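# Pour hazelnuts from bowl into glass jar, set bowl down

## Task

Move all the hazelnuts out of the small bowl and into the open glass jar (tipping the bowl to pour is allowed). Afterwards put the bowl back so it rests directly on the table, either way up. The jar has to finish upright, standing directly on the table. Releasing the bowl or the jar, or letting either fall, while there is no support a few millimetres below it counts as failure. Nothing may be left in place only because the robot is holding it. At the end, open the hand and move it away.

## Robot and tools

Robot: one arm with a five-finger right hand. The only camera is cam_wrist (504x504), mounted at the wrist.

Frames. The scene frame has its origin on the table top below the arm's base, +z up, and +y to the left when looking along +x. Result lines give the hand point's position in metres and its orientation as a wxyz quaternion in this frame, plus velocities (m/s, rad/s). The hand point sits 0.05 m in front of the palm, where the index pad meets the thumb tip in a pinch. Its own axes: +z along straight fingers, +y out of the palm, +x across the palm toward the little finger. Straight fingers extend 0.06-0.07 m past it along +z. Across the palm the hand extends 0.08 m on the little-finger side; on the thumb side 0.02 m if the thumb is turned in front of the palm, otherwise up to 0.09 m. A wrist bracket on the little-finger side sticks out 0.03 m beyond the point along +y and 0.11 m across, and can collide. Rotating the hand shifts the point slightly.

The row (14 numbers, each in [-1, 1], one hand): dx, dy, dz, rx, ry, rz, little, ring, middle, index, thumb_bend, thumb_turn, force_limit, speed.
- dx..rz are an offset, not a pose: the target is measured from the hand point's pose in the most recent result that showed it (before any such result in the scene, or for the second and later calls in one reply, from where the robot is when the action starts). They are in the hand point's own axes. 1.0 equals 0.6 m or 180 degrees; rx, ry, rz form one rotation vector. All zeros pulls the arm back to that reference pose; it is not a pause.
- Finger numbers are absolute targets: +1 straight/open, -1 curled into the palm. thumb_bend +1 straight, -1 fully bent. thumb_turn +1 beside the palm, -1 opposite the fingers. A pinch is roughly index -0.22, thumb_bend -0.75, thumb_turn -0.57. Wrapping the whole hand (thumb turned fully in front) holds objects 0.035-0.08 m wide, lying across the palm on the wrist side of the point; turn the thumb before reaching the object.
- force_limit: fingertip force where a closing motor stops, linear from about 0 N at -1 to 10 N at +1 (15 N for the two thumb motors); it never stops opening. speed: near 0 at -1 up to full (0.6 s for full travel) at +1. For gentle grips close with speed -0.9 or lower.
A motor only starts when its target changes by at least 0.01; it then runs until it arrives or hits force_limit and locks (holding at least 15 N). Resending the same numbers keeps a grip. To squeeze more, raise force_limit and send a target further closed than hand_measured; to loosen, send a target more open.

Tools.
execute_actions: {"actions": [...], "pictures": bool}. An empty list just reports the state. One action {"rows": [[14 numbers], ...], "steps": n} runs up to 15 control steps of 1/30 s (default 15), one row per step, repeating the last row; every row counts from the same reference pose, not from the row before. A wait {"steps": n} (up to 300) sends nothing and returns n steps after the previous result, time spent replying included. Per step the commanded pose is clipped to within 100 mm and 16 degrees of the measured pose, so long moves need several calls; after an action the arm only continues to the last clipped pose.
move: {"target": [one 14-number row], "speed": m/s 0.002-0.5 (default 0.25; rotation up to twice that in rad/s), "stop_force": N 13-80, optional}. Straight path toward the offset target, 0.5-10 s long, not slowing for obstacles. Hand numbers are sent at the start. With stop_force the path halts when the wrist sensor feels that much extra push against the motion for 2 steps, then backs up 2 steps and holds; use it only for slow non-rotating approaches, and omit it when leaving a surface. The result adds a move: line (done, contact, off_target, moving, held, fault) and which limits acted (paced = clipped, held = steps blocked), plus distance to target.
wait: {"seconds": 0-10}; lets the scene run, sending nothing new.
zoom_image: {"camera": "cam_wrist", "region": [x0, y0, x1, y1]} in pixels from the top-left, at most 504x504.
show_instructions: shows the reference image(s).
finished_scene: {"scene": current number}; ends and grades the scene, irreversible.

Results. hand_measured, hand_stopped_by (moving, target, force, stalled, fault), hand_load_n list the six hand motors in row order; a lost grip shows as loads near 0. Wrist force and torque are in the end-effector axes, noisy (offset up to about 5.5 N, saturating near 100 N); pressing on a surface gives force pointing back into the arm. "pose unreachable" or HELD means the clearance check altered or blocked a command. "Hand target" shows where the controller is driving. The printed position can be off, more at long reach. The simulation keeps running while you think.

Avoid: the arm is stiff, so pushing even slightly past contact can trigger a fault stop (joint torque at its limit, or 150 N anywhere) lasting 10 s. Load limits: shoulder joints 293 N m, elbow 133, wrist joints 48 each, held weight included. Holding loads heats motors (warning from 70 °C, braking at 85 °C). Approach slowly, never drop or release the bowl or jar unsupported, keep the jar upright, and knock nothing off the table. Loose objects may get brief nudges.

Each tool is called after ">>>" as name([rows], argument=value, ...), one row to a line, values as JSON.

Reference images:

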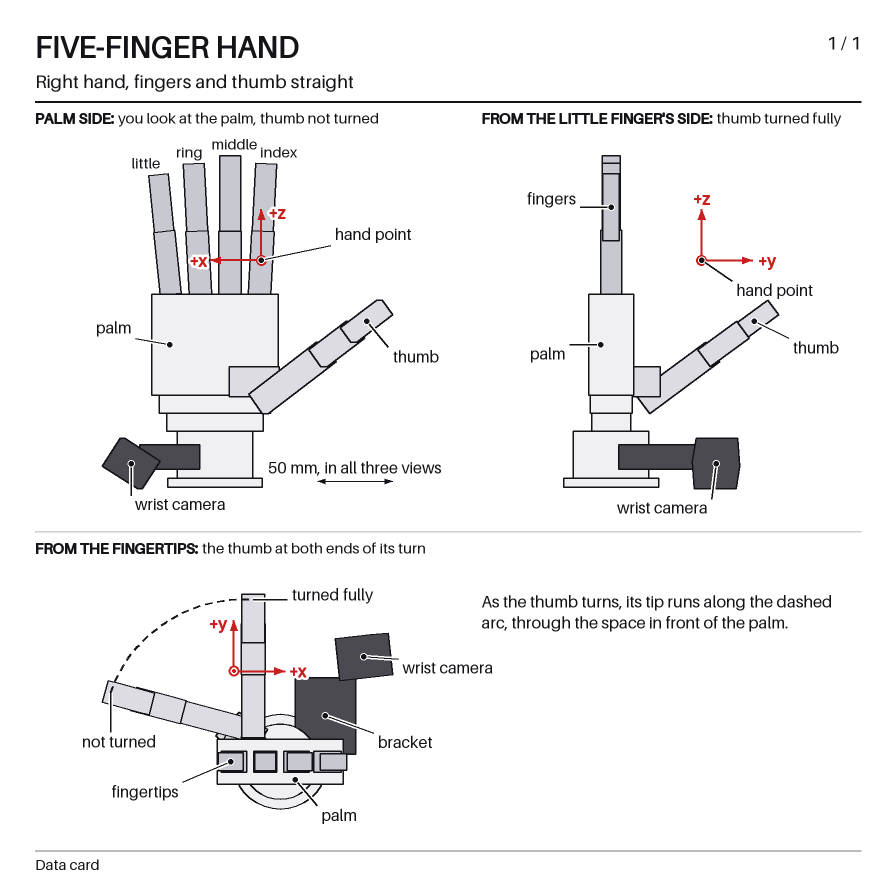

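## Session

>>> execute_actions(actions=[])

Scene clock: 0.00 s of 6000.00 s.
end_effector_position=(+0.7294, +0.0168, +0.2289) hand_measured=(+1.000, +1.000, +1.000, +1.000, +1.000, +1.000) hand_load_n=(+0.0, +0.0, +0.0, +0.0, +0.0, +0.0) hand_stopped_by=(target, target, target, target, target, target) hand_force_limit=0.00 hand_speed=-0.80 end_effector_quat_wxyz=(-0.043, -0.621, +0.782, +0.027) end_effector_velocity=(-0.000, -0.000, -0.000) end_effector_angular_velocity=(-0.002, +0.001, +0.001)
Joint positions: [-0.215 -0.867  1.335  1.194  1.608 -3.157]
Joint velocities: [ 0.001  0.     0.    -0.     0.002 -0.   ]
Motor temperatures (°C, as the motors report them): [29 29 29 34 37 32]
Wrist force (N, on the end effector, along its own x y z axes, offset not removed): no reading
Wrist torque (N m, same axes, about the end effector's origin, offset not removed): no reading
Hand target: +0.729, +0.017, +0.229; -0.043, -0.621, +0.782, +0.027

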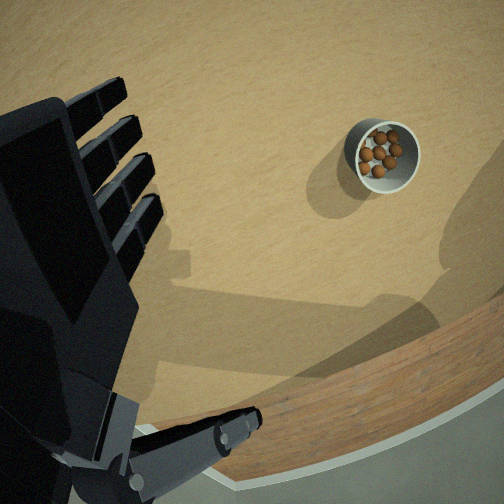

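>>> move(target=[0,0,-0.33,0,0.16,0,1,1,1,1,1,1,0,0], speed=0.3)

Scene clock: 44.43 s of 6000.00 s.
end_effector_position=(+0.7493, +0.0186, +0.4257) hand_measured=(+1.000, +1.000, +1.000, +1.000, +1.000, +1.000) hand_load_n=(+0.0, +0.0, +0.0, +0.0, +0.0, +0.0) hand_stopped_by=(target, target, target, target, target, target) hand_force_limit=0.00 hand_speed=0.00 end_effector_quat_wxyz=(-0.235, -0.608, +0.747, -0.128) end_effector_velocity=(+0.000, +0.001, +0.003) end_effector_angular_velocity=(-0.007, +0.003, +0.000)
Joint positions: [-0.047 -0.868  1.032  1.584  2.087 -2.967]
Joint velocities: [ 0.004  0.002 -0.007  0.009  0.006  0.005]
Motor temperatures (°C, as the motors report them): [29 29 29 34 37 32]
Wrist force (N, on the end effector, along its own x y z axes, offset not removed): [0.5 0.9 -2.3]
Wrist torque (N m, same axes, about the end effector's origin, offset not removed): [0.45 -0.12 0.20]
Hand target: +0.749, +0.019, +0.426; -0.236, -0.608, +0.747, -0.128
Off the commanded pose: 0.000 m, 0 deg.
After step 90, 39.97 s passed at rest.
move: done

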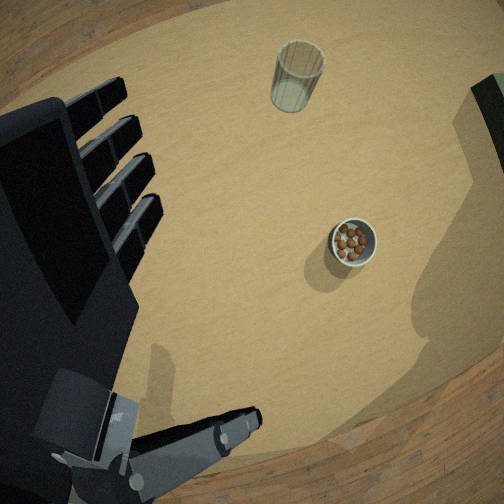

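>>> zoom_image(camera="cam_wrist", region=[250, 20, 410, 290])

Region (250, 20, 410, 290) of cam_wrist's 504x504 image, scaled by 1.867, with more detail than that image has; it fills the left 299 columns of this view, and the rest is white.

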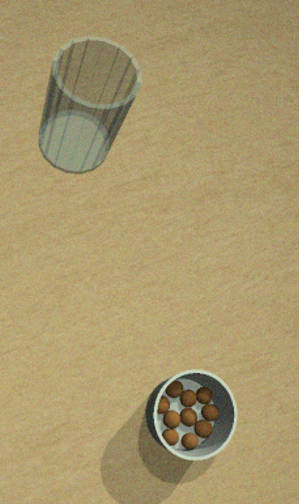

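>>> move(target=[-0.156,0.267,0.295,0,0,0,1,1,1,1,1,1,0,0], speed=0.3)

Scene clock: 166.00 s of 6000.00 s.
end_effector_position=(+0.5734, +0.0501, +0.2420) hand_measured=(+1.000, +1.000, +1.000, +1.000, +1.000, +1.000) hand_load_n=(+0.0, +0.0, +0.0, +0.0, +0.0, +0.0) hand_stopped_by=(target, target, target, target, target, target) hand_force_limit=0.00 hand_speed=0.00 end_effector_quat_wxyz=(-0.235, -0.608, +0.747, -0.128) end_effector_velocity=(-0.001, +0.001, -0.002) end_effector_angular_velocity=(+0.001, -0.001, -0.000)
Joint positions: [-0.021 -1.015  1.638  1.141  2.083 -2.938]
Joint velocities: [ 0.001 -0.001  0.004 -0.004 -0.001  0.001]
Motor temperatures (°C, as the motors report them): [29 29 29 34 37 32]
Wrist force (N, on the end effector, along its own x y z axes, offset not removed): [1.1 -1.2 -4.7]
Wrist torque (N m, same axes, about the end effector's origin, offset not removed): [0.26 -0.33 0.22]
Hand target: +0.573, +0.050, +0.242; -0.235, -0.608, +0.747, -0.128
Off the commanded pose: 0.000 m, 0 deg.
After step 90, 117.00 s passed at rest.
move: done

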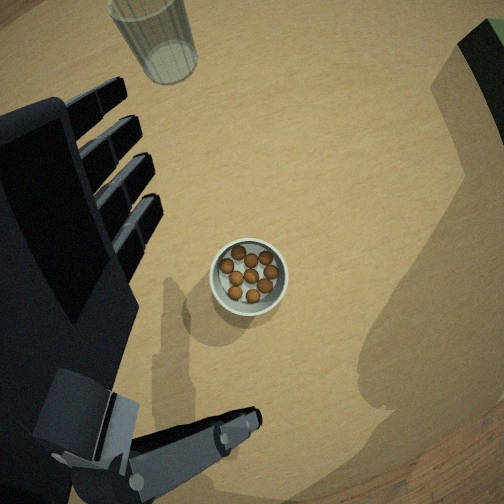

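>>> execute_actions([
  {"rows": [[0,0,0,0,0,0,1,1,1,-0.22,-0.75,-0.57,0,1]], "steps": 15},
])

Scene clock: 230.07 s of 6000.00 s.
end_effector_position=(+0.5733, +0.0501, +0.2420) hand_measured=(+1.000, +1.000, +1.000, -0.220, +0.168, -0.130) hand_load_n=(+0.0, +0.0, +0.0, +0.0, +0.0, +0.0) hand_stopped_by=(target, target, target, moving, moving, moving) hand_force_limit=0.00 hand_speed=1.00 end_effector_quat_wxyz=(-0.235, -0.608, +0.747, -0.128) end_effector_velocity=(+0.000, -0.001, +0.000) end_effector_angular_velocity=(-0.002, -0.001, -0.000)
Joint positions: [-0.021 -1.016  1.638  1.141  2.083 -2.938]
Joint velocities: [-0.001 -0.    -0.    -0.001  0.002 -0.   ]
Motor temperatures (°C, as the motors report them): [29 29 29 34 37 32]
Wrist force (N, on the end effector, along its own x y z axes, offset not removed): [0.5 1.3 -3.4]
Wrist torque (N m, same axes, about the end effector's origin, offset not removed): [0.51 -0.19 0.18]
Hand target: +0.573, +0.050, +0.242; -0.235, -0.608, +0.747, -0.128
Off the commanded pose: 0.000 m, 0 deg.
Steps of this call (steps 1 to 90: nothing new was sent; then 60.57 s passed at rest; steps 91 to 105: all 15 steps of this action). Readings (end_effector_position | what the end effector reports):
91: (+0.5732, +0.0501, +0.2418) | hand_measured=(+1.000, +1.000, +1.000, +1.000, +1.000, +1.000) hand_load_n=(+0.0, +0.0, +0.0, +0.0, +0.0, +0.0) hand_stopped_by=(target, target, target, moving, moving, moving) hand_force_limit=0.00 hand_speed=1.00
92: (+0.5732, +0.0501, +0.2418) | hand_measured=(+1.000, +1.000, +1.000, +1.000, +1.000, +1.000) hand_load_n=(+0.0, +0.0, +0.0, +0.0, +0.0, +0.0) hand_stopped_by=(target, target, target, moving, moving, moving) hand_force_limit=0.00 hand_speed=1.00
94: (+0.5732, +0.0501, +0.2418) | hand_measured=(+1.000, +1.000, +1.000, +0.902, +0.938, +0.916) hand_load_n=(+0.0, +0.0, +0.0, +0.0, +0.0, +0.0) hand_stopped_by=(target, target, target, moving, moving, moving) hand_force_limit=0.00 hand_speed=1.00
98: (+0.5732, +0.0501, +0.2419) | hand_measured=(+1.000, +1.000, +1.000, +0.460, +0.658, +0.536) hand_load_n=(+0.0, +0.0, +0.0, +0.0, +0.0, +0.0) hand_stopped_by=(target, target, target, moving, moving, moving) hand_force_limit=0.00 hand_speed=1.00
105: the state above

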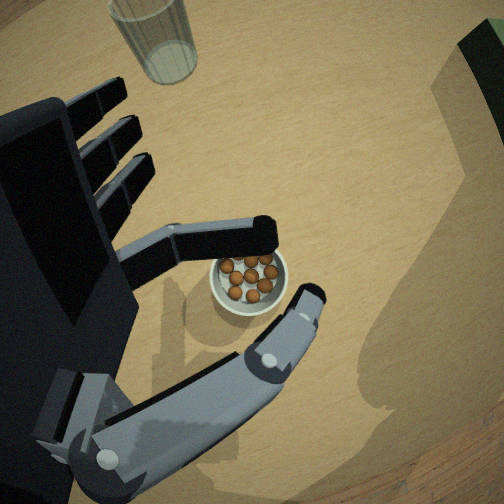

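>>> execute_actions(actions=[])

Scene clock: 234.40 s of 6000.00 s.
end_effector_position=(+0.5734, +0.0501, +0.2420) hand_measured=(+1.000, +1.000, +1.000, -0.220, -0.748, -0.570) hand_load_n=(+0.0, +0.0, +0.0, +1.5, +1.5, +0.0) hand_stopped_by=(target, target, target, target, target, target) hand_force_limit=0.00 hand_speed=1.00 end_effector_quat_wxyz=(-0.235, -0.608, +0.747, -0.128) end_effector_velocity=(+0.000, +0.001, -0.000) end_effector_angular_velocity=(+0.001, -0.002, +0.001)
Joint positions: [-0.021 -1.015  1.638  1.141  2.083 -2.938]
Joint velocities: [ 0.001 -0.    -0.    -0.002 -0.001 -0.   ]
Motor temperatures (°C, as the motors report them): [29 29 29 34 37 32]
Wrist force (N, on the end effector, along its own x y z axes, offset not removed): [2.9 -0.9 -7.0]
Wrist torque (N m, same axes, about the end effector's origin, offset not removed): [0.51 -0.34 0.26]
Hand target: +0.573, +0.050, +0.242; -0.235, -0.608, +0.747, -0.128
Off the commanded pose: 0.000 m, 0 deg.
Steps of this call (steps 1 to 90: nothing new was sent; then 1.33 s passed at rest). Readings (end_effector_position | what the end effector reports):
1: (+0.5734, +0.0501, +0.2420) | hand_measured=(+1.000, +1.000, +1.000, -0.220, +0.098, -0.224) hand_load_n=(+0.0, +0.0, +0.0, +0.0, +0.0, +0.0) hand_stopped_by=(target, target, target, moving, moving, moving) hand_force_limit=0.00 hand_speed=1.00
2: (+0.5734, +0.0501, +0.2420) | hand_measured=(+1.000, +1.000, +1.000, -0.220, +0.028, -0.320) hand_load_n=(+0.0, +0.0, +0.0, +0.0, +0.0, +0.0) hand_stopped_by=(target, target, target, target, moving, moving) hand_force_limit=0.00 hand_speed=1.00
4: (+0.5734, +0.0501, +0.2420) | hand_measured=(+1.000, +1.000, +1.000, -0.220, -0.112, -0.510) hand_load_n=(+0.0, +0.0, +0.0, +0.0, +0.0, +0.0) hand_stopped_by=(target, target, target, target, moving, moving) hand_force_limit=0.00 hand_speed=1.00
8: (+0.5734, +0.0501, +0.2420) | hand_measured=(+1.000, +1.000, +1.000, -0.220, -0.394, -0.570) hand_load_n=(+0.0, +0.0, +0.0, +0.0, +0.0, +0.0) hand_stopped_by=(target, target, target, target, moving, target) hand_force_limit=0.00 hand_speed=1.00
90: the state above

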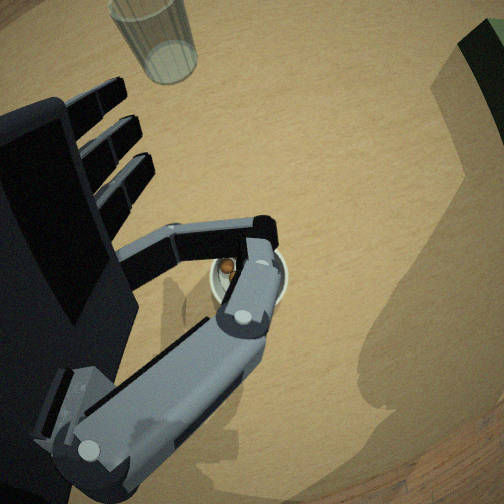

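>>> move(target=[-0.1347,0.0018,0.0798,0.3457,-0.1854,0.0212,1,1,1,1,1,-1,0,0.5], speed=0.2)

Scene clock: 357.97 s of 6000.00 s.
end_effector_position=(+0.5749, +0.0963, +0.1598) hand_measured=(+1.000, +1.000, +1.000, +1.000, +1.000, -1.000) hand_load_n=(+0.0, +0.0, +0.0, +0.0, +0.0, +0.0) hand_stopped_by=(target, target, target, target, target, target) hand_force_limit=0.00 hand_speed=0.50 end_effector_quat_wxyz=(-0.325, +0.627, -0.628, +0.326) end_effector_velocity=(+0.000, +0.001, -0.001) end_effector_angular_velocity=(+0.008, -0.015, +0.006)
Joint positions: [-0.255 -1.503  2.336 -0.203  1.341 -3.311]
Joint velocities: [-0.007 -0.001  0.01  -0.021 -0.018  0.002]
Motor temperatures (°C, as the motors report them): [29 29 29 34 37 32]
Wrist force (N, on the end effector, along its own x y z axes, offset not removed): [1.6 1.2 -5.1]
Wrist torque (N m, same axes, about the end effector's origin, offset not removed): [0.70 -0.24 0.27]
Hand target: +0.575, +0.096, +0.160; -0.326, +0.627, -0.628, +0.326
Off the commanded pose: 0.000 m, 0 deg.
After step 90, 117.00 s passed at rest.
move: done

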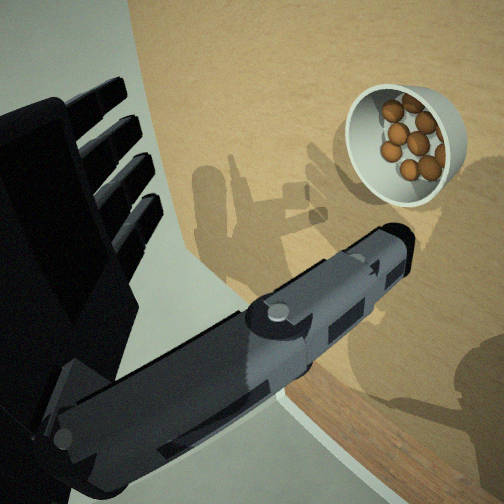

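>>> zoom_image(camera="cam_wrist", region=[320, 60, 500, 280])

Region (320, 60, 500, 280) of cam_wrist's 504x504 image, scaled by 2.291, with more detail than that image has; it fills the left 412 columns of this view, and the rest is white.

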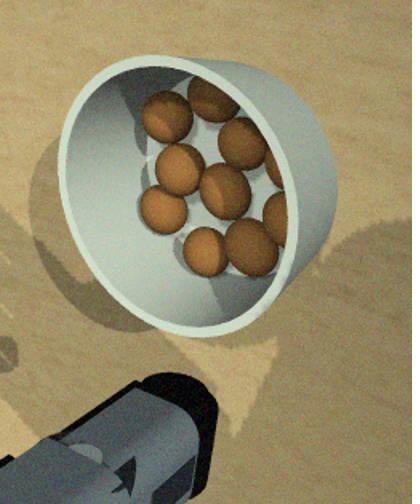

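>>> move(target=[0.0083,0.079,0.0615,0,0,0,1,1,1,1,1,-1,0,0.5], speed=0.1)

Scene clock: 427.57 s of 6000.00 s.
end_effector_position=(+0.5777, +0.0913, +0.1002) hand_measured=(+1.000, +1.000, +1.000, +1.000, +1.000, -1.000) hand_load_n=(+0.0, +0.0, +0.0, +0.0, +0.0, +0.0) hand_stopped_by=(target, target, target, target, target, target) hand_force_limit=0.00 hand_speed=0.50 end_effector_quat_wxyz=(-0.325, +0.627, -0.628, +0.326) end_effector_velocity=(-0.000, -0.000, -0.003) end_effector_angular_velocity=(-0.001, +0.000, -0.000)
Joint positions: [-0.266 -1.392  2.37  -0.347  1.332 -3.317]
Joint velocities: [ 0.     0.005  0.001 -0.006  0.001 -0.001]
Motor temperatures (°C, as the motors report them): [29 29 29 34 37 32]
Wrist force (N, on the end effector, along its own x y z axes, offset not removed): [1.9 2.7 -5.4]
Wrist torque (N m, same axes, about the end effector's origin, offset not removed): [0.98 -0.22 0.46]
Hand target: +0.578, +0.091, +0.100; -0.325, +0.627, -0.628, +0.326
Off the commanded pose: 0.000 m, 0 deg.
After step 90, 65.47 s passed at rest.
move: done

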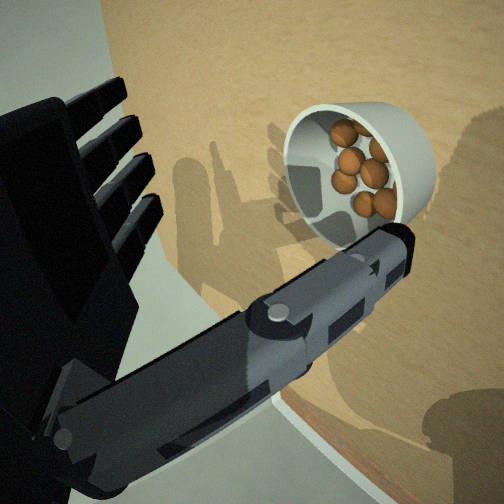

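>>> zoom_image(camera="cam_wrist", region=[260, 70, 480, 300])

Region (260, 70, 480, 300) of cam_wrist's 504x504 image, scaled by 2.191, with more detail than that image has; it fills the left 482 columns of this view, and the rest is white.

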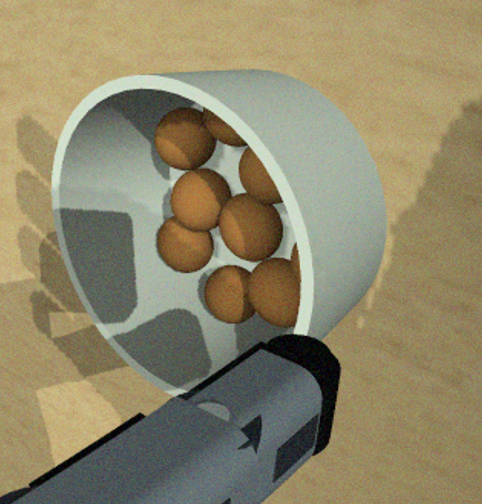

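>>> move(target=[0,0.0478,0.0335,0,0,0,1,1,1,1,1,-1,0,0.5], speed=0.04)

Scene clock: 548.83 s of 6000.00 s.
end_effector_position=(+0.5776, +0.0913, +0.0655) hand_measured=(+1.000, +1.000, +1.000, +1.000, +1.000, -1.000) hand_load_n=(+0.0, +0.0, +0.0, +0.0, +0.0, +0.0) hand_stopped_by=(target, target, target, target, target, target) hand_force_limit=0.00 hand_speed=0.50 end_effector_quat_wxyz=(-0.325, +0.627, -0.628, +0.326) end_effector_velocity=(+0.001, -0.001, -0.002) end_effector_angular_velocity=(-0.001, -0.001, -0.001)
Joint positions: [-0.266 -1.322  2.386 -0.433  1.332 -3.318]
Joint velocities: [-0.     0.005  0.    -0.006  0.001 -0.   ]
Motor temperatures (°C, as the motors report them): [29 29 29 34 37 32]
Wrist force (N, on the end effector, along its own x y z axes, offset not removed): [-0.1 0.4 -3.2]
Wrist torque (N m, same axes, about the end effector's origin, offset not removed): [0.41 -0.12 0.29]
Hand target: +0.578, +0.091, +0.065; -0.325, +0.627, -0.628, +0.326
Off the commanded pose: 0.000 m, 0 deg.
After step 90, 117.00 s passed at rest.
move: done

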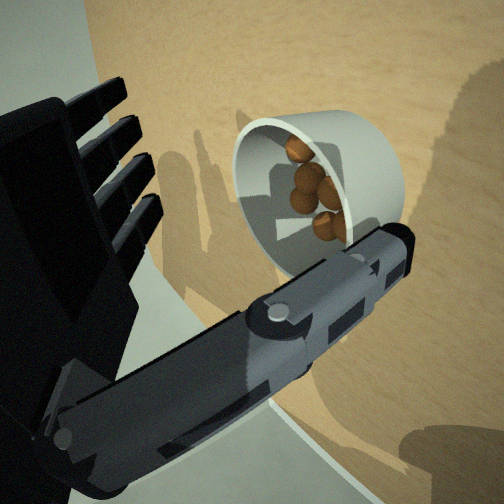

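>>> move(target=[0,0.0207,0.0227,-0.039,0,0,1,1,1,1,1,-1,0,0.5], speed=0.03)

Scene clock: 619.17 s of 6000.00 s.
end_effector_position=(+0.5815, +0.0912, +0.0477) hand_measured=(+1.000, +1.000, +1.000, +1.000, +1.000, -1.000) hand_load_n=(+0.0, +0.0, +0.0, +0.0, +0.0, +0.0) hand_stopped_by=(target, target, target, target, target, target) hand_force_limit=0.00 hand_speed=0.50 end_effector_quat_wxyz=(-0.286, +0.646, -0.647, +0.288) end_effector_velocity=(-0.000, +0.001, -0.002) end_effector_angular_velocity=(+0.001, +0.015, +0.000)
Joint positions: [-0.244 -1.261  2.309 -0.299  1.371 -3.33 ]
Joint velocities: [ 0.003  0.007 -0.008  0.015  0.004 -0.001]
Motor temperatures (°C, as the motors report them): [29 29 29 34 37 32]
Wrist force (N, on the end effector, along its own x y z axes, offset not removed): [0.3 2.4 -3.6]
Wrist torque (N m, same axes, about the end effector's origin, offset not removed): [0.83 -0.15 0.18]
Hand target: +0.582, +0.091, +0.047; -0.286, +0.646, -0.647, +0.287
Off the commanded pose: 0.000 m, 0 deg.
After step 90, 65.07 s passed at rest.
move: done

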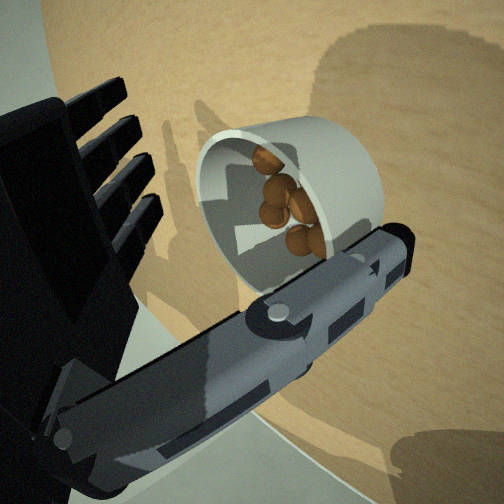

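>>> execute_actions([
  {"rows": [[0,0,0,0,0,0,1,1,0.3,0.3,1,-1,-0.2,-0.5]], "steps": 15},
])

>>> wait(seconds=1)

Scene clock: 633.70 s of 6000.00 s.
end_effector_position=(+0.5815, +0.0913, +0.0477) hand_measured=(+1.000, +1.000, +0.670, +0.670, +1.000, -1.000) hand_load_n=(+0.0, +0.0, +0.0, +0.0, +0.0, +0.0) hand_stopped_by=(target, target, moving, moving, target, target) hand_force_limit=-0.20 hand_speed=-0.50 end_effector_quat_wxyz=(-0.286, +0.646, -0.647, +0.288) end_effector_velocity=(+0.000, -0.000, +0.000) end_effector_angular_velocity=(+0.001, +0.000, -0.001)
Joint positions: [-0.244 -1.261  2.309 -0.299  1.371 -3.33 ]
Joint velocities: [-0.001 -0.    -0.001  0.001 -0.     0.001]
Motor temperatures (°C, as the motors report them): [29 29 29 34 37 32]
Wrist force (N, on the end effector, along its own x y z axes, offset not removed): [4.1 -0.8 -3.9]
Wrist torque (N m, same axes, about the end effector's origin, offset not removed): [0.37 -0.64 0.42]
Hand target: +0.582, +0.091, +0.048; -0.286, +0.646, -0.647, +0.288
Off the commanded pose: 0.000 m, 0 deg.
Steps of this call (steps 1 to 90: nothing new was sent; then 11.03 s passed at rest; steps 91 to 105: all 15 steps of this action). Readings (end_effector_position | what the end effector reports):
91: (+0.5816, +0.0912, +0.0475) | hand_measured=(+1.000, +1.000, +1.000, +1.000, +1.000, -1.000) hand_load_n=(+0.0, +0.0, +0.0, +0.0, +0.0, +0.0) hand_stopped_by=(target, target, moving, moving, target, target) hand_force_limit=-0.20 hand_speed=-0.50
92: (+0.5816, +0.0912, +0.0475) | hand_measured=(+1.000, +1.000, +1.000, +1.000, +1.000, -1.000) hand_load_n=(+0.0, +0.0, +0.0, +0.0, +0.0, +0.0) hand_stopped_by=(target, target, moving, moving, target, target) hand_force_limit=-0.20 hand_speed=-0.50
94: (+0.5817, +0.0912, +0.0476) | hand_measured=(+1.000, +1.000, +0.974, +0.974, +1.000, -1.000) hand_load_n=(+0.0, +0.0, +0.0, +0.0, +0.0, +0.0) hand_stopped_by=(target, target, moving, moving, target, target) hand_force_limit=-0.20 hand_speed=-0.50
98: (+0.5816, +0.0913, +0.0477) | hand_measured=(+1.000, +1.000, +0.864, +0.864, +1.000, -1.000) hand_load_n=(+0.0, +0.0, +0.0, +0.0, +0.0, +0.0) hand_stopped_by=(target, target, moving, moving, target, target) hand_force_limit=-0.20 hand_speed=-0.50
105: the state above

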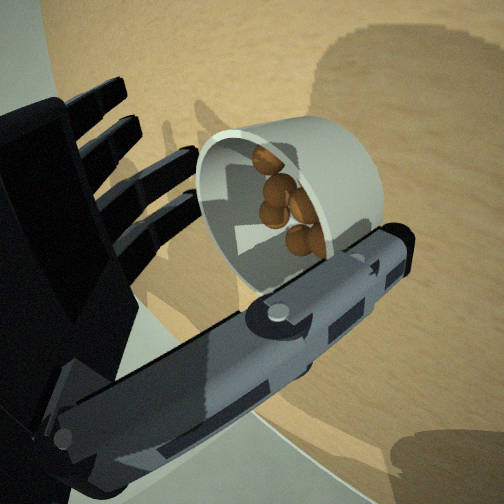

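Scene clock: 634.70 s of 6000.00 s.
end_effector_position=(+0.5815, +0.0912, +0.0477) hand_measured=(+1.000, +1.000, +0.300, +0.300, +1.000, -1.000) hand_load_n=(+0.0, +0.0, +0.0, +0.5, +0.0, +0.0) hand_stopped_by=(target, target, target, target, target, target) hand_force_limit=-0.20 hand_speed=-0.50 end_effector_quat_wxyz=(-0.286, +0.646, -0.647, +0.288) end_effector_velocity=(+0.000, +0.001, +0.000) end_effector_angular_velocity=(+0.000, -0.001, +0.002)
Joint positions: [-0.244 -1.261  2.309 -0.299  1.371 -3.33 ]
Joint velocities: [ 0.002 -0.    -0.    -0.    -0.001  0.   ]
Motor temperatures (°C, as the motors report them): [29 29 29 34 37 32]
Wrist force (N, on the end effector, along its own x y z axes, offset not removed): [1.1 3.3 -1.8]
Wrist torque (N m, same axes, about the end effector's origin, offset not removed): [1.00 -0.37 0.30]
Hand target: +0.582, +0.091, +0.048; -0.286, +0.646, -0.647, +0.288
Off the commanded pose: 0.000 m, 0 deg.
Steps of this call (steps 1 to 30: nothing new was sent). Readings (end_effector_position | what the end effector reports):
1: (+0.5815, +0.0912, +0.0477) | hand_measured=(+1.000, +1.000, +0.642, +0.642, +1.000, -1.000) hand_load_n=(+0.0, +0.0, +0.0, +0.0, +0.0, +0.0) hand_stopped_by=(target, target, moving, moving, target, target) hand_force_limit=-0.20 hand_speed=-0.50
2: (+0.5815, +0.0912, +0.0477) | hand_measured=(+1.000, +1.000, +0.614, +0.614, +1.000, -1.000) hand_load_n=(+0.0, +0.0, +0.0, +0.0, +0.0, +0.0) hand_stopped_by=(target, target, moving, moving, target, target) hand_force_limit=-0.20 hand_speed=-0.50
4: (+0.5815, +0.0912, +0.0477) | hand_measured=(+1.000, +1.000, +0.558, +0.558, +1.000, -1.000) hand_load_n=(+0.0, +0.0, +0.0, +0.0, +0.0, +0.0) hand_stopped_by=(target, target, moving, moving, target, target) hand_force_limit=-0.20 hand_speed=-0.50
8: (+0.5815, +0.0912, +0.0477) | hand_measured=(+1.000, +1.000, +0.448, +0.448, +1.000, -1.000) hand_load_n=(+0.0, +0.0, +0.0, +1.0, +0.0, +0.0) hand_stopped_by=(target, target, moving, moving, target, target) hand_force_limit=-0.20 hand_speed=-0.50
30: the state above

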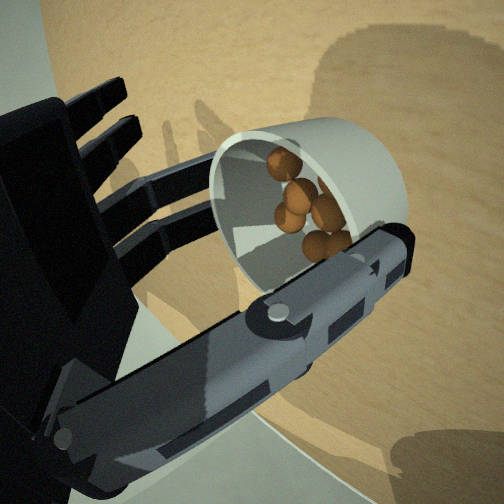

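>>> execute_actions([
  {"rows": [[0,0,0,0,0,0,1,1,-0.2,-0.2,1,-1,-0.2,-0.8]], "steps": 15},
])

>>> wait(seconds=1.5)

Scene clock: 640.73 s of 6000.00 s.
end_effector_position=(+0.5815, +0.0912, +0.0477) hand_measured=(+1.000, +1.000, +0.248, +0.258, +1.000, -1.000) hand_load_n=(+0.0, +0.0, +4.5, +4.0, +1.5, +0.5) hand_stopped_by=(target, target, force, force, target, target) hand_force_limit=-0.20 hand_speed=-0.80 end_effector_quat_wxyz=(-0.286, +0.646, -0.647, +0.288) end_effector_velocity=(-0.000, -0.001, -0.000) end_effector_angular_velocity=(-0.001, +0.001, -0.002)
Joint positions: [-0.244 -1.261  2.309 -0.299  1.371 -3.33 ]
Joint velocities: [-0.001  0.     0.     0.     0.002  0.   ]
Motor temperatures (°C, as the motors report them): [29 29 29 34 37 32]
Wrist force (N, on the end effector, along its own x y z axes, offset not removed): [0.1 3.8 -3.1]
Wrist torque (N m, same axes, about the end effector's origin, offset not removed): [0.76 -0.02 0.28]
Hand target: +0.582, +0.091, +0.048; -0.286, +0.646, -0.647, +0.288
Off the commanded pose: 0.000 m, 0 deg.
Steps of this call (steps 1 to 90: nothing new was sent; then 2.53 s passed at rest; steps 91 to 105: all 15 steps of this action). Readings (end_effector_position | what the end effector reports):
91: (+0.5815, +0.0912, +0.0477) | hand_measured=(+1.000, +1.000, +0.300, +0.300, +1.000, -1.000) hand_load_n=(+0.0, +0.0, +0.0, +0.5, +0.0, +0.0) hand_stopped_by=(target, target, moving, moving, target, target) hand_force_limit=-0.20 hand_speed=-0.80
92: (+0.5815, +0.0912, +0.0477) | hand_measured=(+1.000, +1.000, +0.300, +0.300, +1.000, -1.000) hand_load_n=(+0.0, +0.0, +0.0, +0.5, +0.0, +0.0) hand_stopped_by=(target, target, moving, moving, target, target) hand_force_limit=-0.20 hand_speed=-0.80
94: (+0.5815, +0.0912, +0.0477) | hand_measured=(+1.000, +1.000, +0.290, +0.290, +1.000, -1.000) hand_load_n=(+0.0, +0.0, +0.0, +0.5, +0.0, +0.0) hand_stopped_by=(target, target, moving, moving, target, target) hand_force_limit=-0.20 hand_speed=-0.80
98: (+0.5815, +0.0912, +0.0477) | hand_measured=(+1.000, +1.000, +0.246, +0.258, +1.000, -1.000) hand_load_n=(+0.0, +0.0, +5.0, +4.0, +1.5, +0.5) hand_stopped_by=(target, target, force, force, target, target) hand_force_limit=-0.20 hand_speed=-0.80
105: the state above

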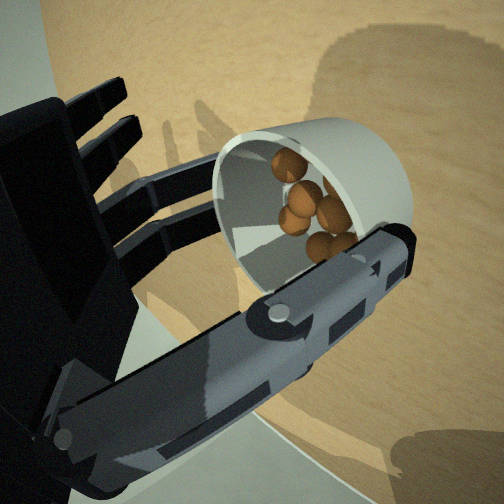

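Scene clock: 642.23 s of 6000.00 s.
end_effector_position=(+0.5815, +0.0912, +0.0477) hand_measured=(+1.000, +1.000, +0.248, +0.258, +1.000, -1.000) hand_load_n=(+0.0, +0.0, +4.5, +4.0, +1.5, +0.5) hand_stopped_by=(target, target, force, force, target, target) hand_force_limit=-0.20 hand_speed=-0.80 end_effector_quat_wxyz=(-0.286, +0.646, -0.647, +0.288) end_effector_velocity=(-0.000, +0.000, -0.000) end_effector_angular_velocity=(-0.000, +0.001, -0.000)
Joint positions: [-0.244 -1.261  2.309 -0.299  1.371 -3.33 ]
Joint velocities: [ 0.    -0.     0.001 -0.     0.001  0.   ]
Motor temperatures (°C, as the motors report them): [29 29 29 34 37 32]
Wrist force (N, on the end effector, along its own x y z axes, offset not removed): [2.8 -0.2 -1.1]
Wrist torque (N m, same axes, about the end effector's origin, offset not removed): [0.17 -0.60 0.36]
Hand target: +0.582, +0.091, +0.048; -0.286, +0.646, -0.647, +0.288
Off the commanded pose: 0.000 m, 0 deg.
Steps of this call (steps 1 to 45: nothing new was sent). Readings (end_effector_position | what the end effector reports):
1: (+0.5815, +0.0912, +0.0477) | hand_measured=(+1.000, +1.000, +0.248, +0.258, +1.000, -1.000) hand_load_n=(+0.0, +0.0, +4.5, +4.0, +1.5, +0.5) hand_stopped_by=(target, target, force, force, target, target) hand_force_limit=-0.20 hand_speed=-0.80
2: (+0.5815, +0.0912, +0.0477) | hand_measured=(+1.000, +1.000, +0.248, +0.258, +1.000, -1.000) hand_load_n=(+0.0, +0.0, +4.5, +4.0, +1.5, +0.5) hand_stopped_by=(target, target, force, force, target, target) hand_force_limit=-0.20 hand_speed=-0.80
4: (+0.5815, +0.0912, +0.0477) | hand_measured=(+1.000, +1.000, +0.248, +0.258, +1.000, -1.000) hand_load_n=(+0.0, +0.0, +4.5, +4.0, +1.5, +0.5) hand_stopped_by=(target, target, force, force, target, target) hand_force_limit=-0.20 hand_speed=-0.80
8: (+0.5815, +0.0912, +0.0477) | hand_measured=(+1.000, +1.000, +0.248, +0.258, +1.000, -1.000) hand_load_n=(+0.0, +0.0, +4.5, +4.0, +1.5, +0.5) hand_stopped_by=(target, target, force, force, target, target) hand_force_limit=-0.20 hand_speed=-0.80
45: the state above

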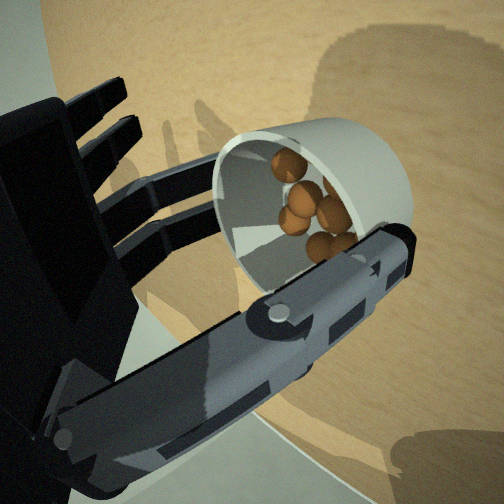

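>>> execute_actions([
  {"rows": [[0,0,0,0,0,0,1,1,-0.2,-0.2,-0.5,-1,0.0,-0.8]], "steps": 15},
])

>>> wait(seconds=2)

Scene clock: 653.90 s of 6000.00 s.
end_effector_position=(+0.5815, +0.0912, +0.0477) hand_measured=(+1.000, +1.000, +0.248, +0.258, +0.972, -1.000) hand_load_n=(+0.0, +0.0, +5.5, +5.0, +7.5, +0.5) hand_stopped_by=(target, target, force, force, force, target) hand_force_limit=0.00 hand_speed=-0.80 end_effector_quat_wxyz=(-0.286, +0.646, -0.647, +0.288) end_effector_velocity=(-0.000, -0.000, -0.000) end_effector_angular_velocity=(-0.000, +0.001, -0.001)
Joint positions: [-0.244 -1.261  2.309 -0.299  1.371 -3.33 ]
Joint velocities: [ 0.     0.    -0.     0.001  0.001  0.   ]
Motor temperatures (°C, as the motors report them): [29 29 29 34 37 32]
Wrist force (N, on the end effector, along its own x y z axes, offset not removed): [-0.5 1.6 -0.9]
Wrist torque (N m, same axes, about the end effector's origin, offset not removed): [0.38 -0.13 0.21]
Hand target: +0.582, +0.091, +0.048; -0.286, +0.646, -0.647, +0.288
Off the commanded pose: 0.000 m, 0 deg.
Steps of this call (steps 1 to 90: nothing new was sent; then 8.17 s passed at rest; steps 91 to 105: all 15 steps of this action). Readings (end_effector_position | what the end effector reports):
91: (+0.5815, +0.0912, +0.0477) | hand_measured=(+1.000, +1.000, +0.248, +0.258, +1.000, -1.000) hand_load_n=(+0.0, +0.0, +4.5, +4.0, +1.5, +0.5) hand_stopped_by=(target, target, force, force, moving, target) hand_force_limit=0.00 hand_speed=-0.80
92: (+0.5815, +0.0912, +0.0477) | hand_measured=(+1.000, +1.000, +0.248, +0.258, +1.000, -1.000) hand_load_n=(+0.0, +0.0, +4.5, +4.0, +1.5, +0.5) hand_stopped_by=(target, target, force, force, moving, target) hand_force_limit=0.00 hand_speed=-0.80
94: (+0.5815, +0.0912, +0.0477) | hand_measured=(+1.000, +1.000, +0.248, +0.258, +0.996, -1.000) hand_load_n=(+0.0, +0.0, +4.5, +4.0, +2.5, +0.5) hand_stopped_by=(target, target, force, force, moving, target) hand_force_limit=0.00 hand_speed=-0.80
98: (+0.5815, +0.0912, +0.0477) | hand_measured=(+1.000, +1.000, +0.248, +0.258, +0.974, -1.000) hand_load_n=(+0.0, +0.0, +5.0, +4.5, +7.5, +0.5) hand_stopped_by=(target, target, force, force, moving, target) hand_force_limit=0.00 hand_speed=-0.80
105: the state above

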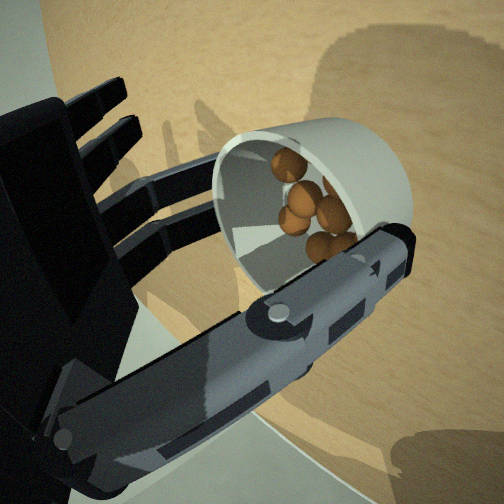

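Scene clock: 655.90 s of 6000.00 s.
end_effector_position=(+0.5815, +0.0912, +0.0477) hand_measured=(+1.000, +1.000, +0.248, +0.258, +0.972, -1.000) hand_load_n=(+0.0, +0.0, +5.5, +5.0, +7.5, +0.5) hand_stopped_by=(target, target, force, force, force, target) hand_force_limit=0.00 hand_speed=-0.80 end_effector_quat_wxyz=(-0.286, +0.646, -0.647, +0.288) end_effector_velocity=(+0.001, -0.000, +0.000) end_effector_angular_velocity=(-0.000, -0.001, -0.000)
Joint positions: [-0.244 -1.261  2.309 -0.299  1.371 -3.33 ]
Joint velocities: [-0.001 -0.    -0.    -0.001 -0.001 -0.   ]
Motor temperatures (°C, as the motors report them): [29 29 29 34 37 32]
Wrist force (N, on the end effector, along its own x y z axes, offset not removed): [-0.7 2.3 -2.4]
Wrist torque (N m, same axes, about the end effector's origin, offset not removed): [0.54 0.00 0.07]
Hand target: +0.582, +0.091, +0.048; -0.286, +0.646, -0.647, +0.288
Off the commanded pose: 0.000 m, 0 deg.
Steps of this call (steps 1 to 60: nothing new was sent). Readings (end_effector_position | what the end effector reports):
1: (+0.5815, +0.0912, +0.0477) | hand_measured=(+1.000, +1.000, +0.248, +0.258, +0.972, -1.000) hand_load_n=(+0.0, +0.0, +5.5, +5.0, +7.5, +0.5) hand_stopped_by=(target, target, force, force, force, target) hand_force_limit=0.00 hand_speed=-0.80
2: (+0.5815, +0.0912, +0.0477) | hand_measured=(+1.000, +1.000, +0.248, +0.258, +0.972, -1.000) hand_load_n=(+0.0, +0.0, +5.5, +5.0, +7.5, +0.5) hand_stopped_by=(target, target, force, force, force, target) hand_force_limit=0.00 hand_speed=-0.80
4: (+0.5815, +0.0912, +0.0477) | hand_measured=(+1.000, +1.000, +0.248, +0.258, +0.972, -1.000) hand_load_n=(+0.0, +0.0, +5.5, +5.0, +7.5, +0.5) hand_stopped_by=(target, target, force, force, force, target) hand_force_limit=0.00 hand_speed=-0.80
8: (+0.5815, +0.0912, +0.0477) | hand_measured=(+1.000, +1.000, +0.248, +0.258, +0.972, -1.000) hand_load_n=(+0.0, +0.0, +5.5, +5.0, +7.5, +0.5) hand_stopped_by=(target, target, force, force, force, target) hand_force_limit=0.00 hand_speed=-0.80
60: the state above

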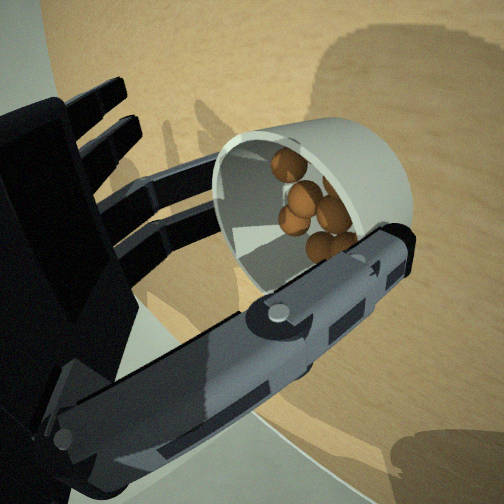

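>>> execute_actions([
  {"rows": [[0,0,0,0,0,0,1,1,-0.3,-0.3,-0.6,-1,0.5,-0.9]], "steps": 15},
])

>>> wait(seconds=1)

Scene clock: 665.07 s of 6000.00 s.
end_effector_position=(+0.5815, +0.0912, +0.0477) hand_measured=(+1.000, +1.000, +0.238, +0.246, +0.966, -1.000) hand_load_n=(+0.0, +0.0, +7.0, +9.0, +10.5, +0.5) hand_stopped_by=(target, target, force, force, force, target) hand_force_limit=0.50 hand_speed=-0.90 end_effector_quat_wxyz=(-0.286, +0.646, -0.647, +0.288) end_effector_velocity=(-0.000, -0.001, -0.000) end_effector_angular_velocity=(-0.001, +0.001, -0.001)
Joint positions: [-0.244 -1.261  2.309 -0.299  1.371 -3.33 ]
Joint velocities: [-0.001  0.    -0.     0.     0.001 -0.   ]
Motor temperatures (°C, as the motors report them): [29 29 29 34 37 32]
Wrist force (N, on the end effector, along its own x y z axes, offset not removed): [-1.1 2.4 -3.1]
Wrist torque (N m, same axes, about the end effector's origin, offset not removed): [0.67 0.15 0.14]
Hand target: +0.582, +0.091, +0.048; -0.286, +0.646, -0.647, +0.288
Off the commanded pose: 0.000 m, 0 deg.
Steps of this call (steps 1 to 90: nothing new was sent; then 5.67 s passed at rest; steps 91 to 105: all 15 steps of this action). Readings (end_effector_position | what the end effector reports):
91: (+0.5815, +0.0912, +0.0477) | hand_measured=(+1.000, +1.000, +0.248, +0.258, +0.972, -1.000) hand_load_n=(+0.0, +0.0, +5.5, +5.0, +7.5, +0.5) hand_stopped_by=(target, target, moving, moving, moving, target) hand_force_limit=0.50 hand_speed=-0.90
92: (+0.5815, +0.0912, +0.0477) | hand_measured=(+1.000, +1.000, +0.248, +0.258, +0.972, -1.000) hand_load_n=(+0.0, +0.0, +5.5, +5.0, +7.5, +0.5) hand_stopped_by=(target, target, moving, moving, moving, target) hand_force_limit=0.50 hand_speed=-0.90
94: (+0.5815, +0.0912, +0.0477) | hand_measured=(+1.000, +1.000, +0.244, +0.254, +0.972, -1.000) hand_load_n=(+0.0, +0.0, +6.5, +6.0, +8.5, +0.5) hand_stopped_by=(target, target, moving, moving, moving, target) hand_force_limit=0.50 hand_speed=-0.90
98: (+0.5815, +0.0912, +0.0477) | hand_measured=(+1.000, +1.000, +0.238, +0.246, +0.964, -1.000) hand_load_n=(+0.0, +0.0, +7.0, +9.0, +11.0, +0.5) hand_stopped_by=(target, target, force, force, moving, target) hand_force_limit=0.50 hand_speed=-0.90
105: the state above

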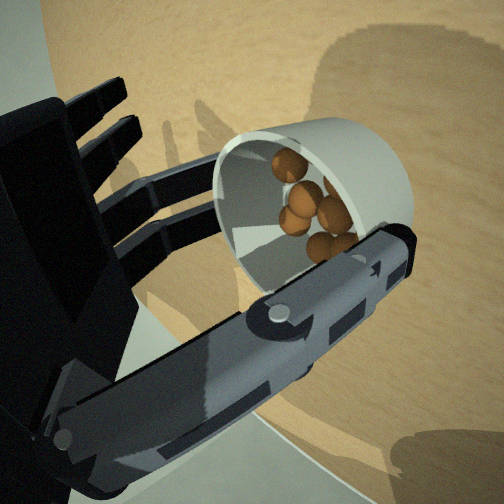

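Scene clock: 666.07 s of 6000.00 s.
end_effector_position=(+0.5815, +0.0912, +0.0477) hand_measured=(+1.000, +1.000, +0.238, +0.246, +0.966, -1.000) hand_load_n=(+0.0, +0.0, +7.0, +9.0, +10.5, +0.5) hand_stopped_by=(target, target, force, force, force, target) hand_force_limit=0.50 hand_speed=-0.90 end_effector_quat_wxyz=(-0.286, +0.646, -0.647, +0.288) end_effector_velocity=(+0.000, -0.000, +0.000) end_effector_angular_velocity=(-0.001, +0.000, -0.001)
Joint positions: [-0.244 -1.261  2.309 -0.299  1.371 -3.33 ]
Joint velocities: [-0.     0.    -0.001  0.001  0.001 -0.   ]
Motor temperatures (°C, as the motors report them): [29 29 29 34 37 32]
Wrist force (N, on the end effector, along its own x y z axes, offset not removed): [0.1 1.4 -4.5]
Wrist torque (N m, same axes, about the end effector's origin, offset not removed): [0.51 0.05 0.25]
Hand target: +0.582, +0.091, +0.048; -0.286, +0.646, -0.647, +0.288
Off the commanded pose: 0.000 m, 0 deg.
Steps of this call (steps 1 to 30: nothing new was sent). Readings (end_effector_position | what the end effector reports):
1: (+0.5815, +0.0912, +0.0477) | hand_measured=(+1.000, +1.000, +0.238, +0.246, +0.966, -1.000) hand_load_n=(+0.0, +0.0, +7.0, +9.0, +10.5, +0.5) hand_stopped_by=(target, target, force, force, force, target) hand_force_limit=0.50 hand_speed=-0.90
2: (+0.5815, +0.0912, +0.0477) | hand_measured=(+1.000, +1.000, +0.238, +0.246, +0.966, -1.000) hand_load_n=(+0.0, +0.0, +7.0, +9.0, +10.5, +0.5) hand_stopped_by=(target, target, force, force, force, target) hand_force_limit=0.50 hand_speed=-0.90
4: (+0.5815, +0.0912, +0.0477) | hand_measured=(+1.000, +1.000, +0.238, +0.246, +0.966, -1.000) hand_load_n=(+0.0, +0.0, +7.0, +9.0, +10.5, +0.5) hand_stopped_by=(target, target, force, force, force, target) hand_force_limit=0.50 hand_speed=-0.90
8: (+0.5815, +0.0912, +0.0477) | hand_measured=(+1.000, +1.000, +0.238, +0.246, +0.966, -1.000) hand_load_n=(+0.0, +0.0, +7.0, +9.0, +10.5, +0.5) hand_stopped_by=(target, target, force, force, force, target) hand_force_limit=0.50 hand_speed=-0.90
30: the state above

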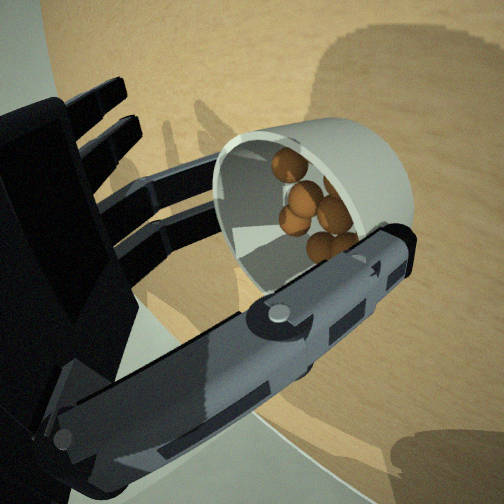

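>>> move(target=[0,-0.0372,-0.0335,0,0,0,1,1,-0.3,-0.3,-0.6,-1,0.5,-0.9], speed=0.03)

Scene clock: 674.63 s of 6000.00 s.
end_effector_position=(+0.5816, +0.0913, +0.0775) hand_measured=(+1.000, +1.000, +0.238, +0.246, +0.966, -1.000) hand_load_n=(+0.0, +0.0, +7.0, +9.0, +10.5, +0.5) hand_stopped_by=(target, target, force, force, force, target) hand_force_limit=0.50 hand_speed=-0.90 end_effector_quat_wxyz=(-0.286, +0.646, -0.647, +0.288) end_effector_velocity=(+0.000, -0.001, +0.002) end_effector_angular_velocity=(-0.001, -0.000, -0.001)
Joint positions: [-0.244 -1.316  2.298 -0.232  1.371 -3.33 ]
Joint velocities: [-0.001 -0.004 -0.002  0.005  0.    -0.001]
Motor temperatures (°C, as the motors report them): [29 29 29 34 37 32]
Wrist force (N, on the end effector, along its own x y z axes, offset not removed): [0.5 2.6 -1.6]
Wrist torque (N m, same axes, about the end effector's origin, offset not removed): [0.62 -0.06 0.29]
Hand target: +0.582, +0.091, +0.078; -0.286, +0.646, -0.647, +0.288
Off the commanded pose: 0.000 m, 0 deg.
After step 90, 4.20 s passed at rest.
move: done

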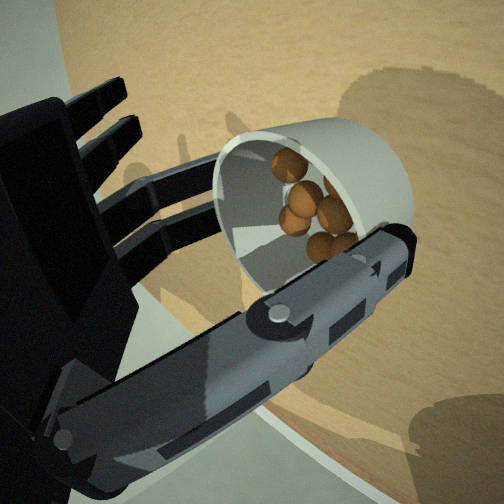

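>>> move(target=[0.1667,-0.1438,-0.1453,0,0.0743,-0.0826,1,1,-0.3,-0.3,-0.6,-1,0.5,-0.9], speed=0.12)

Scene clock: 745.07 s of 6000.00 s.
end_effector_position=(+0.5746, -0.0085, +0.1996) hand_measured=(+1.000, +1.000, +0.238, +0.246, +0.966, -1.000) hand_load_n=(+0.0, +0.0, +7.0, +9.0, +10.5, +0.5) hand_stopped_by=(target, target, force, force, force, target) hand_force_limit=0.50 hand_speed=-0.90 end_effector_quat_wxyz=(-0.170, +0.686, -0.587, +0.395) end_effector_velocity=(+0.000, -0.001, +0.002) end_effector_angular_velocity=(-0.006, -0.001, +0.001)
Joint positions: [-0.302 -1.54   2.244 -0.026  1.547 -3.62 ]
Joint velocities: [-0.001 -0.003 -0.002  0.002  0.002 -0.005]
Motor temperatures (°C, as the motors report them): [29 29 29 34 37 32]
Wrist force (N, on the end effector, along its own x y z axes, offset not removed): [1.2 1.3 -2.0]
Wrist torque (N m, same axes, about the end effector's origin, offset not removed): [0.40 -0.36 0.19]
Hand target: +0.575, -0.009, +0.200; -0.170, +0.686, -0.587, +0.395
Off the commanded pose: 0.000 m, 0 deg.
After step 90, 65.43 s passed at rest.
move: done

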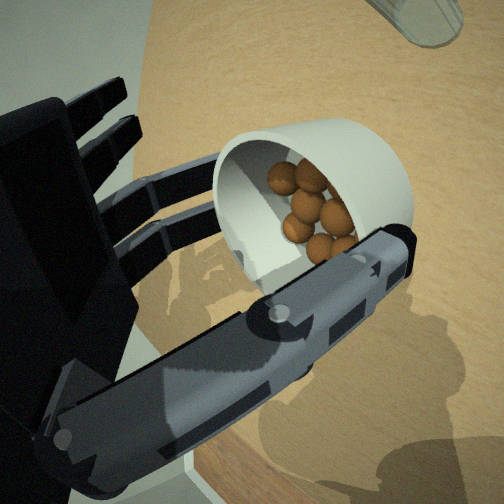

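>>> zoom_image(camera="cam_wrist", region=[340, 0, 500, 80])

Region (340, 0, 500, 80) of cam_wrist's 504x504 image, scaled by 3.150, with more detail than that image has.

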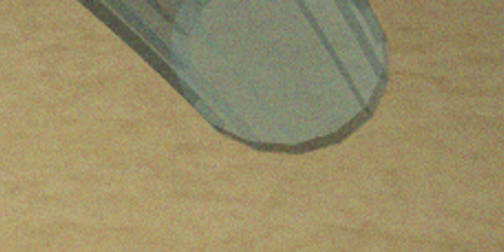

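>>> move(target=[0.131,0.011,0.0325,0,0,0,1,1,-0.3,-0.3,-0.6,-1,0.5,-0.9], speed=0.1)

Scene clock: 793.47 s of 6000.00 s.
end_effector_position=(+0.5846, -0.0881, +0.2095) hand_measured=(+1.000, +1.000, +0.238, +0.246, +0.966, -1.000) hand_load_n=(+0.0, +0.0, +7.0, +9.0, +10.5, +0.5) hand_stopped_by=(target, target, force, force, force, target) hand_force_limit=0.50 hand_speed=-0.90 end_effector_quat_wxyz=(-0.170, +0.686, -0.587, +0.395) end_effector_velocity=(+0.000, -0.002, +0.000) end_effector_angular_velocity=(+0.000, +0.001, +0.002)
Joint positions: [-0.48  -1.534  2.216  0.006  1.409 -3.733]
Joint velocities: [-0.005  0.001 -0.001  0.002 -0.005 -0.004]
Motor temperatures (°C, as the motors report them): [29 29 29 34 37 32]
Wrist force (N, on the end effector, along its own x y z axes, offset not removed): [-1.1 1.9 -1.8]
Wrist torque (N m, same axes, about the end effector's origin, offset not removed): [0.53 -0.02 0.17]
Hand target: +0.585, -0.088, +0.210; -0.170, +0.686, -0.587, +0.395
Off the commanded pose: 0.000 m, 0 deg.
After step 90, 44.10 s passed at rest.
move: done

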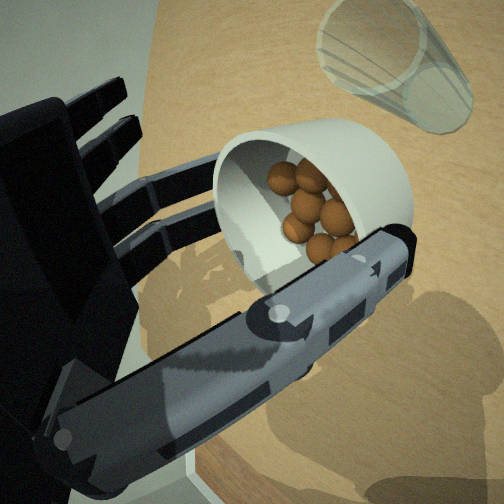

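>>> zoom_image(camera="cam_wrist", region=[300, 0, 490, 150])

Region (300, 0, 490, 150) of cam_wrist's 504x504 image, scaled by 2.653, with more detail than that image has; it fills the top 398 rows of this view, and the rest is white.

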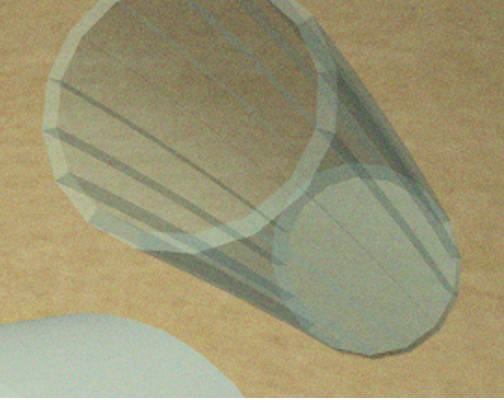

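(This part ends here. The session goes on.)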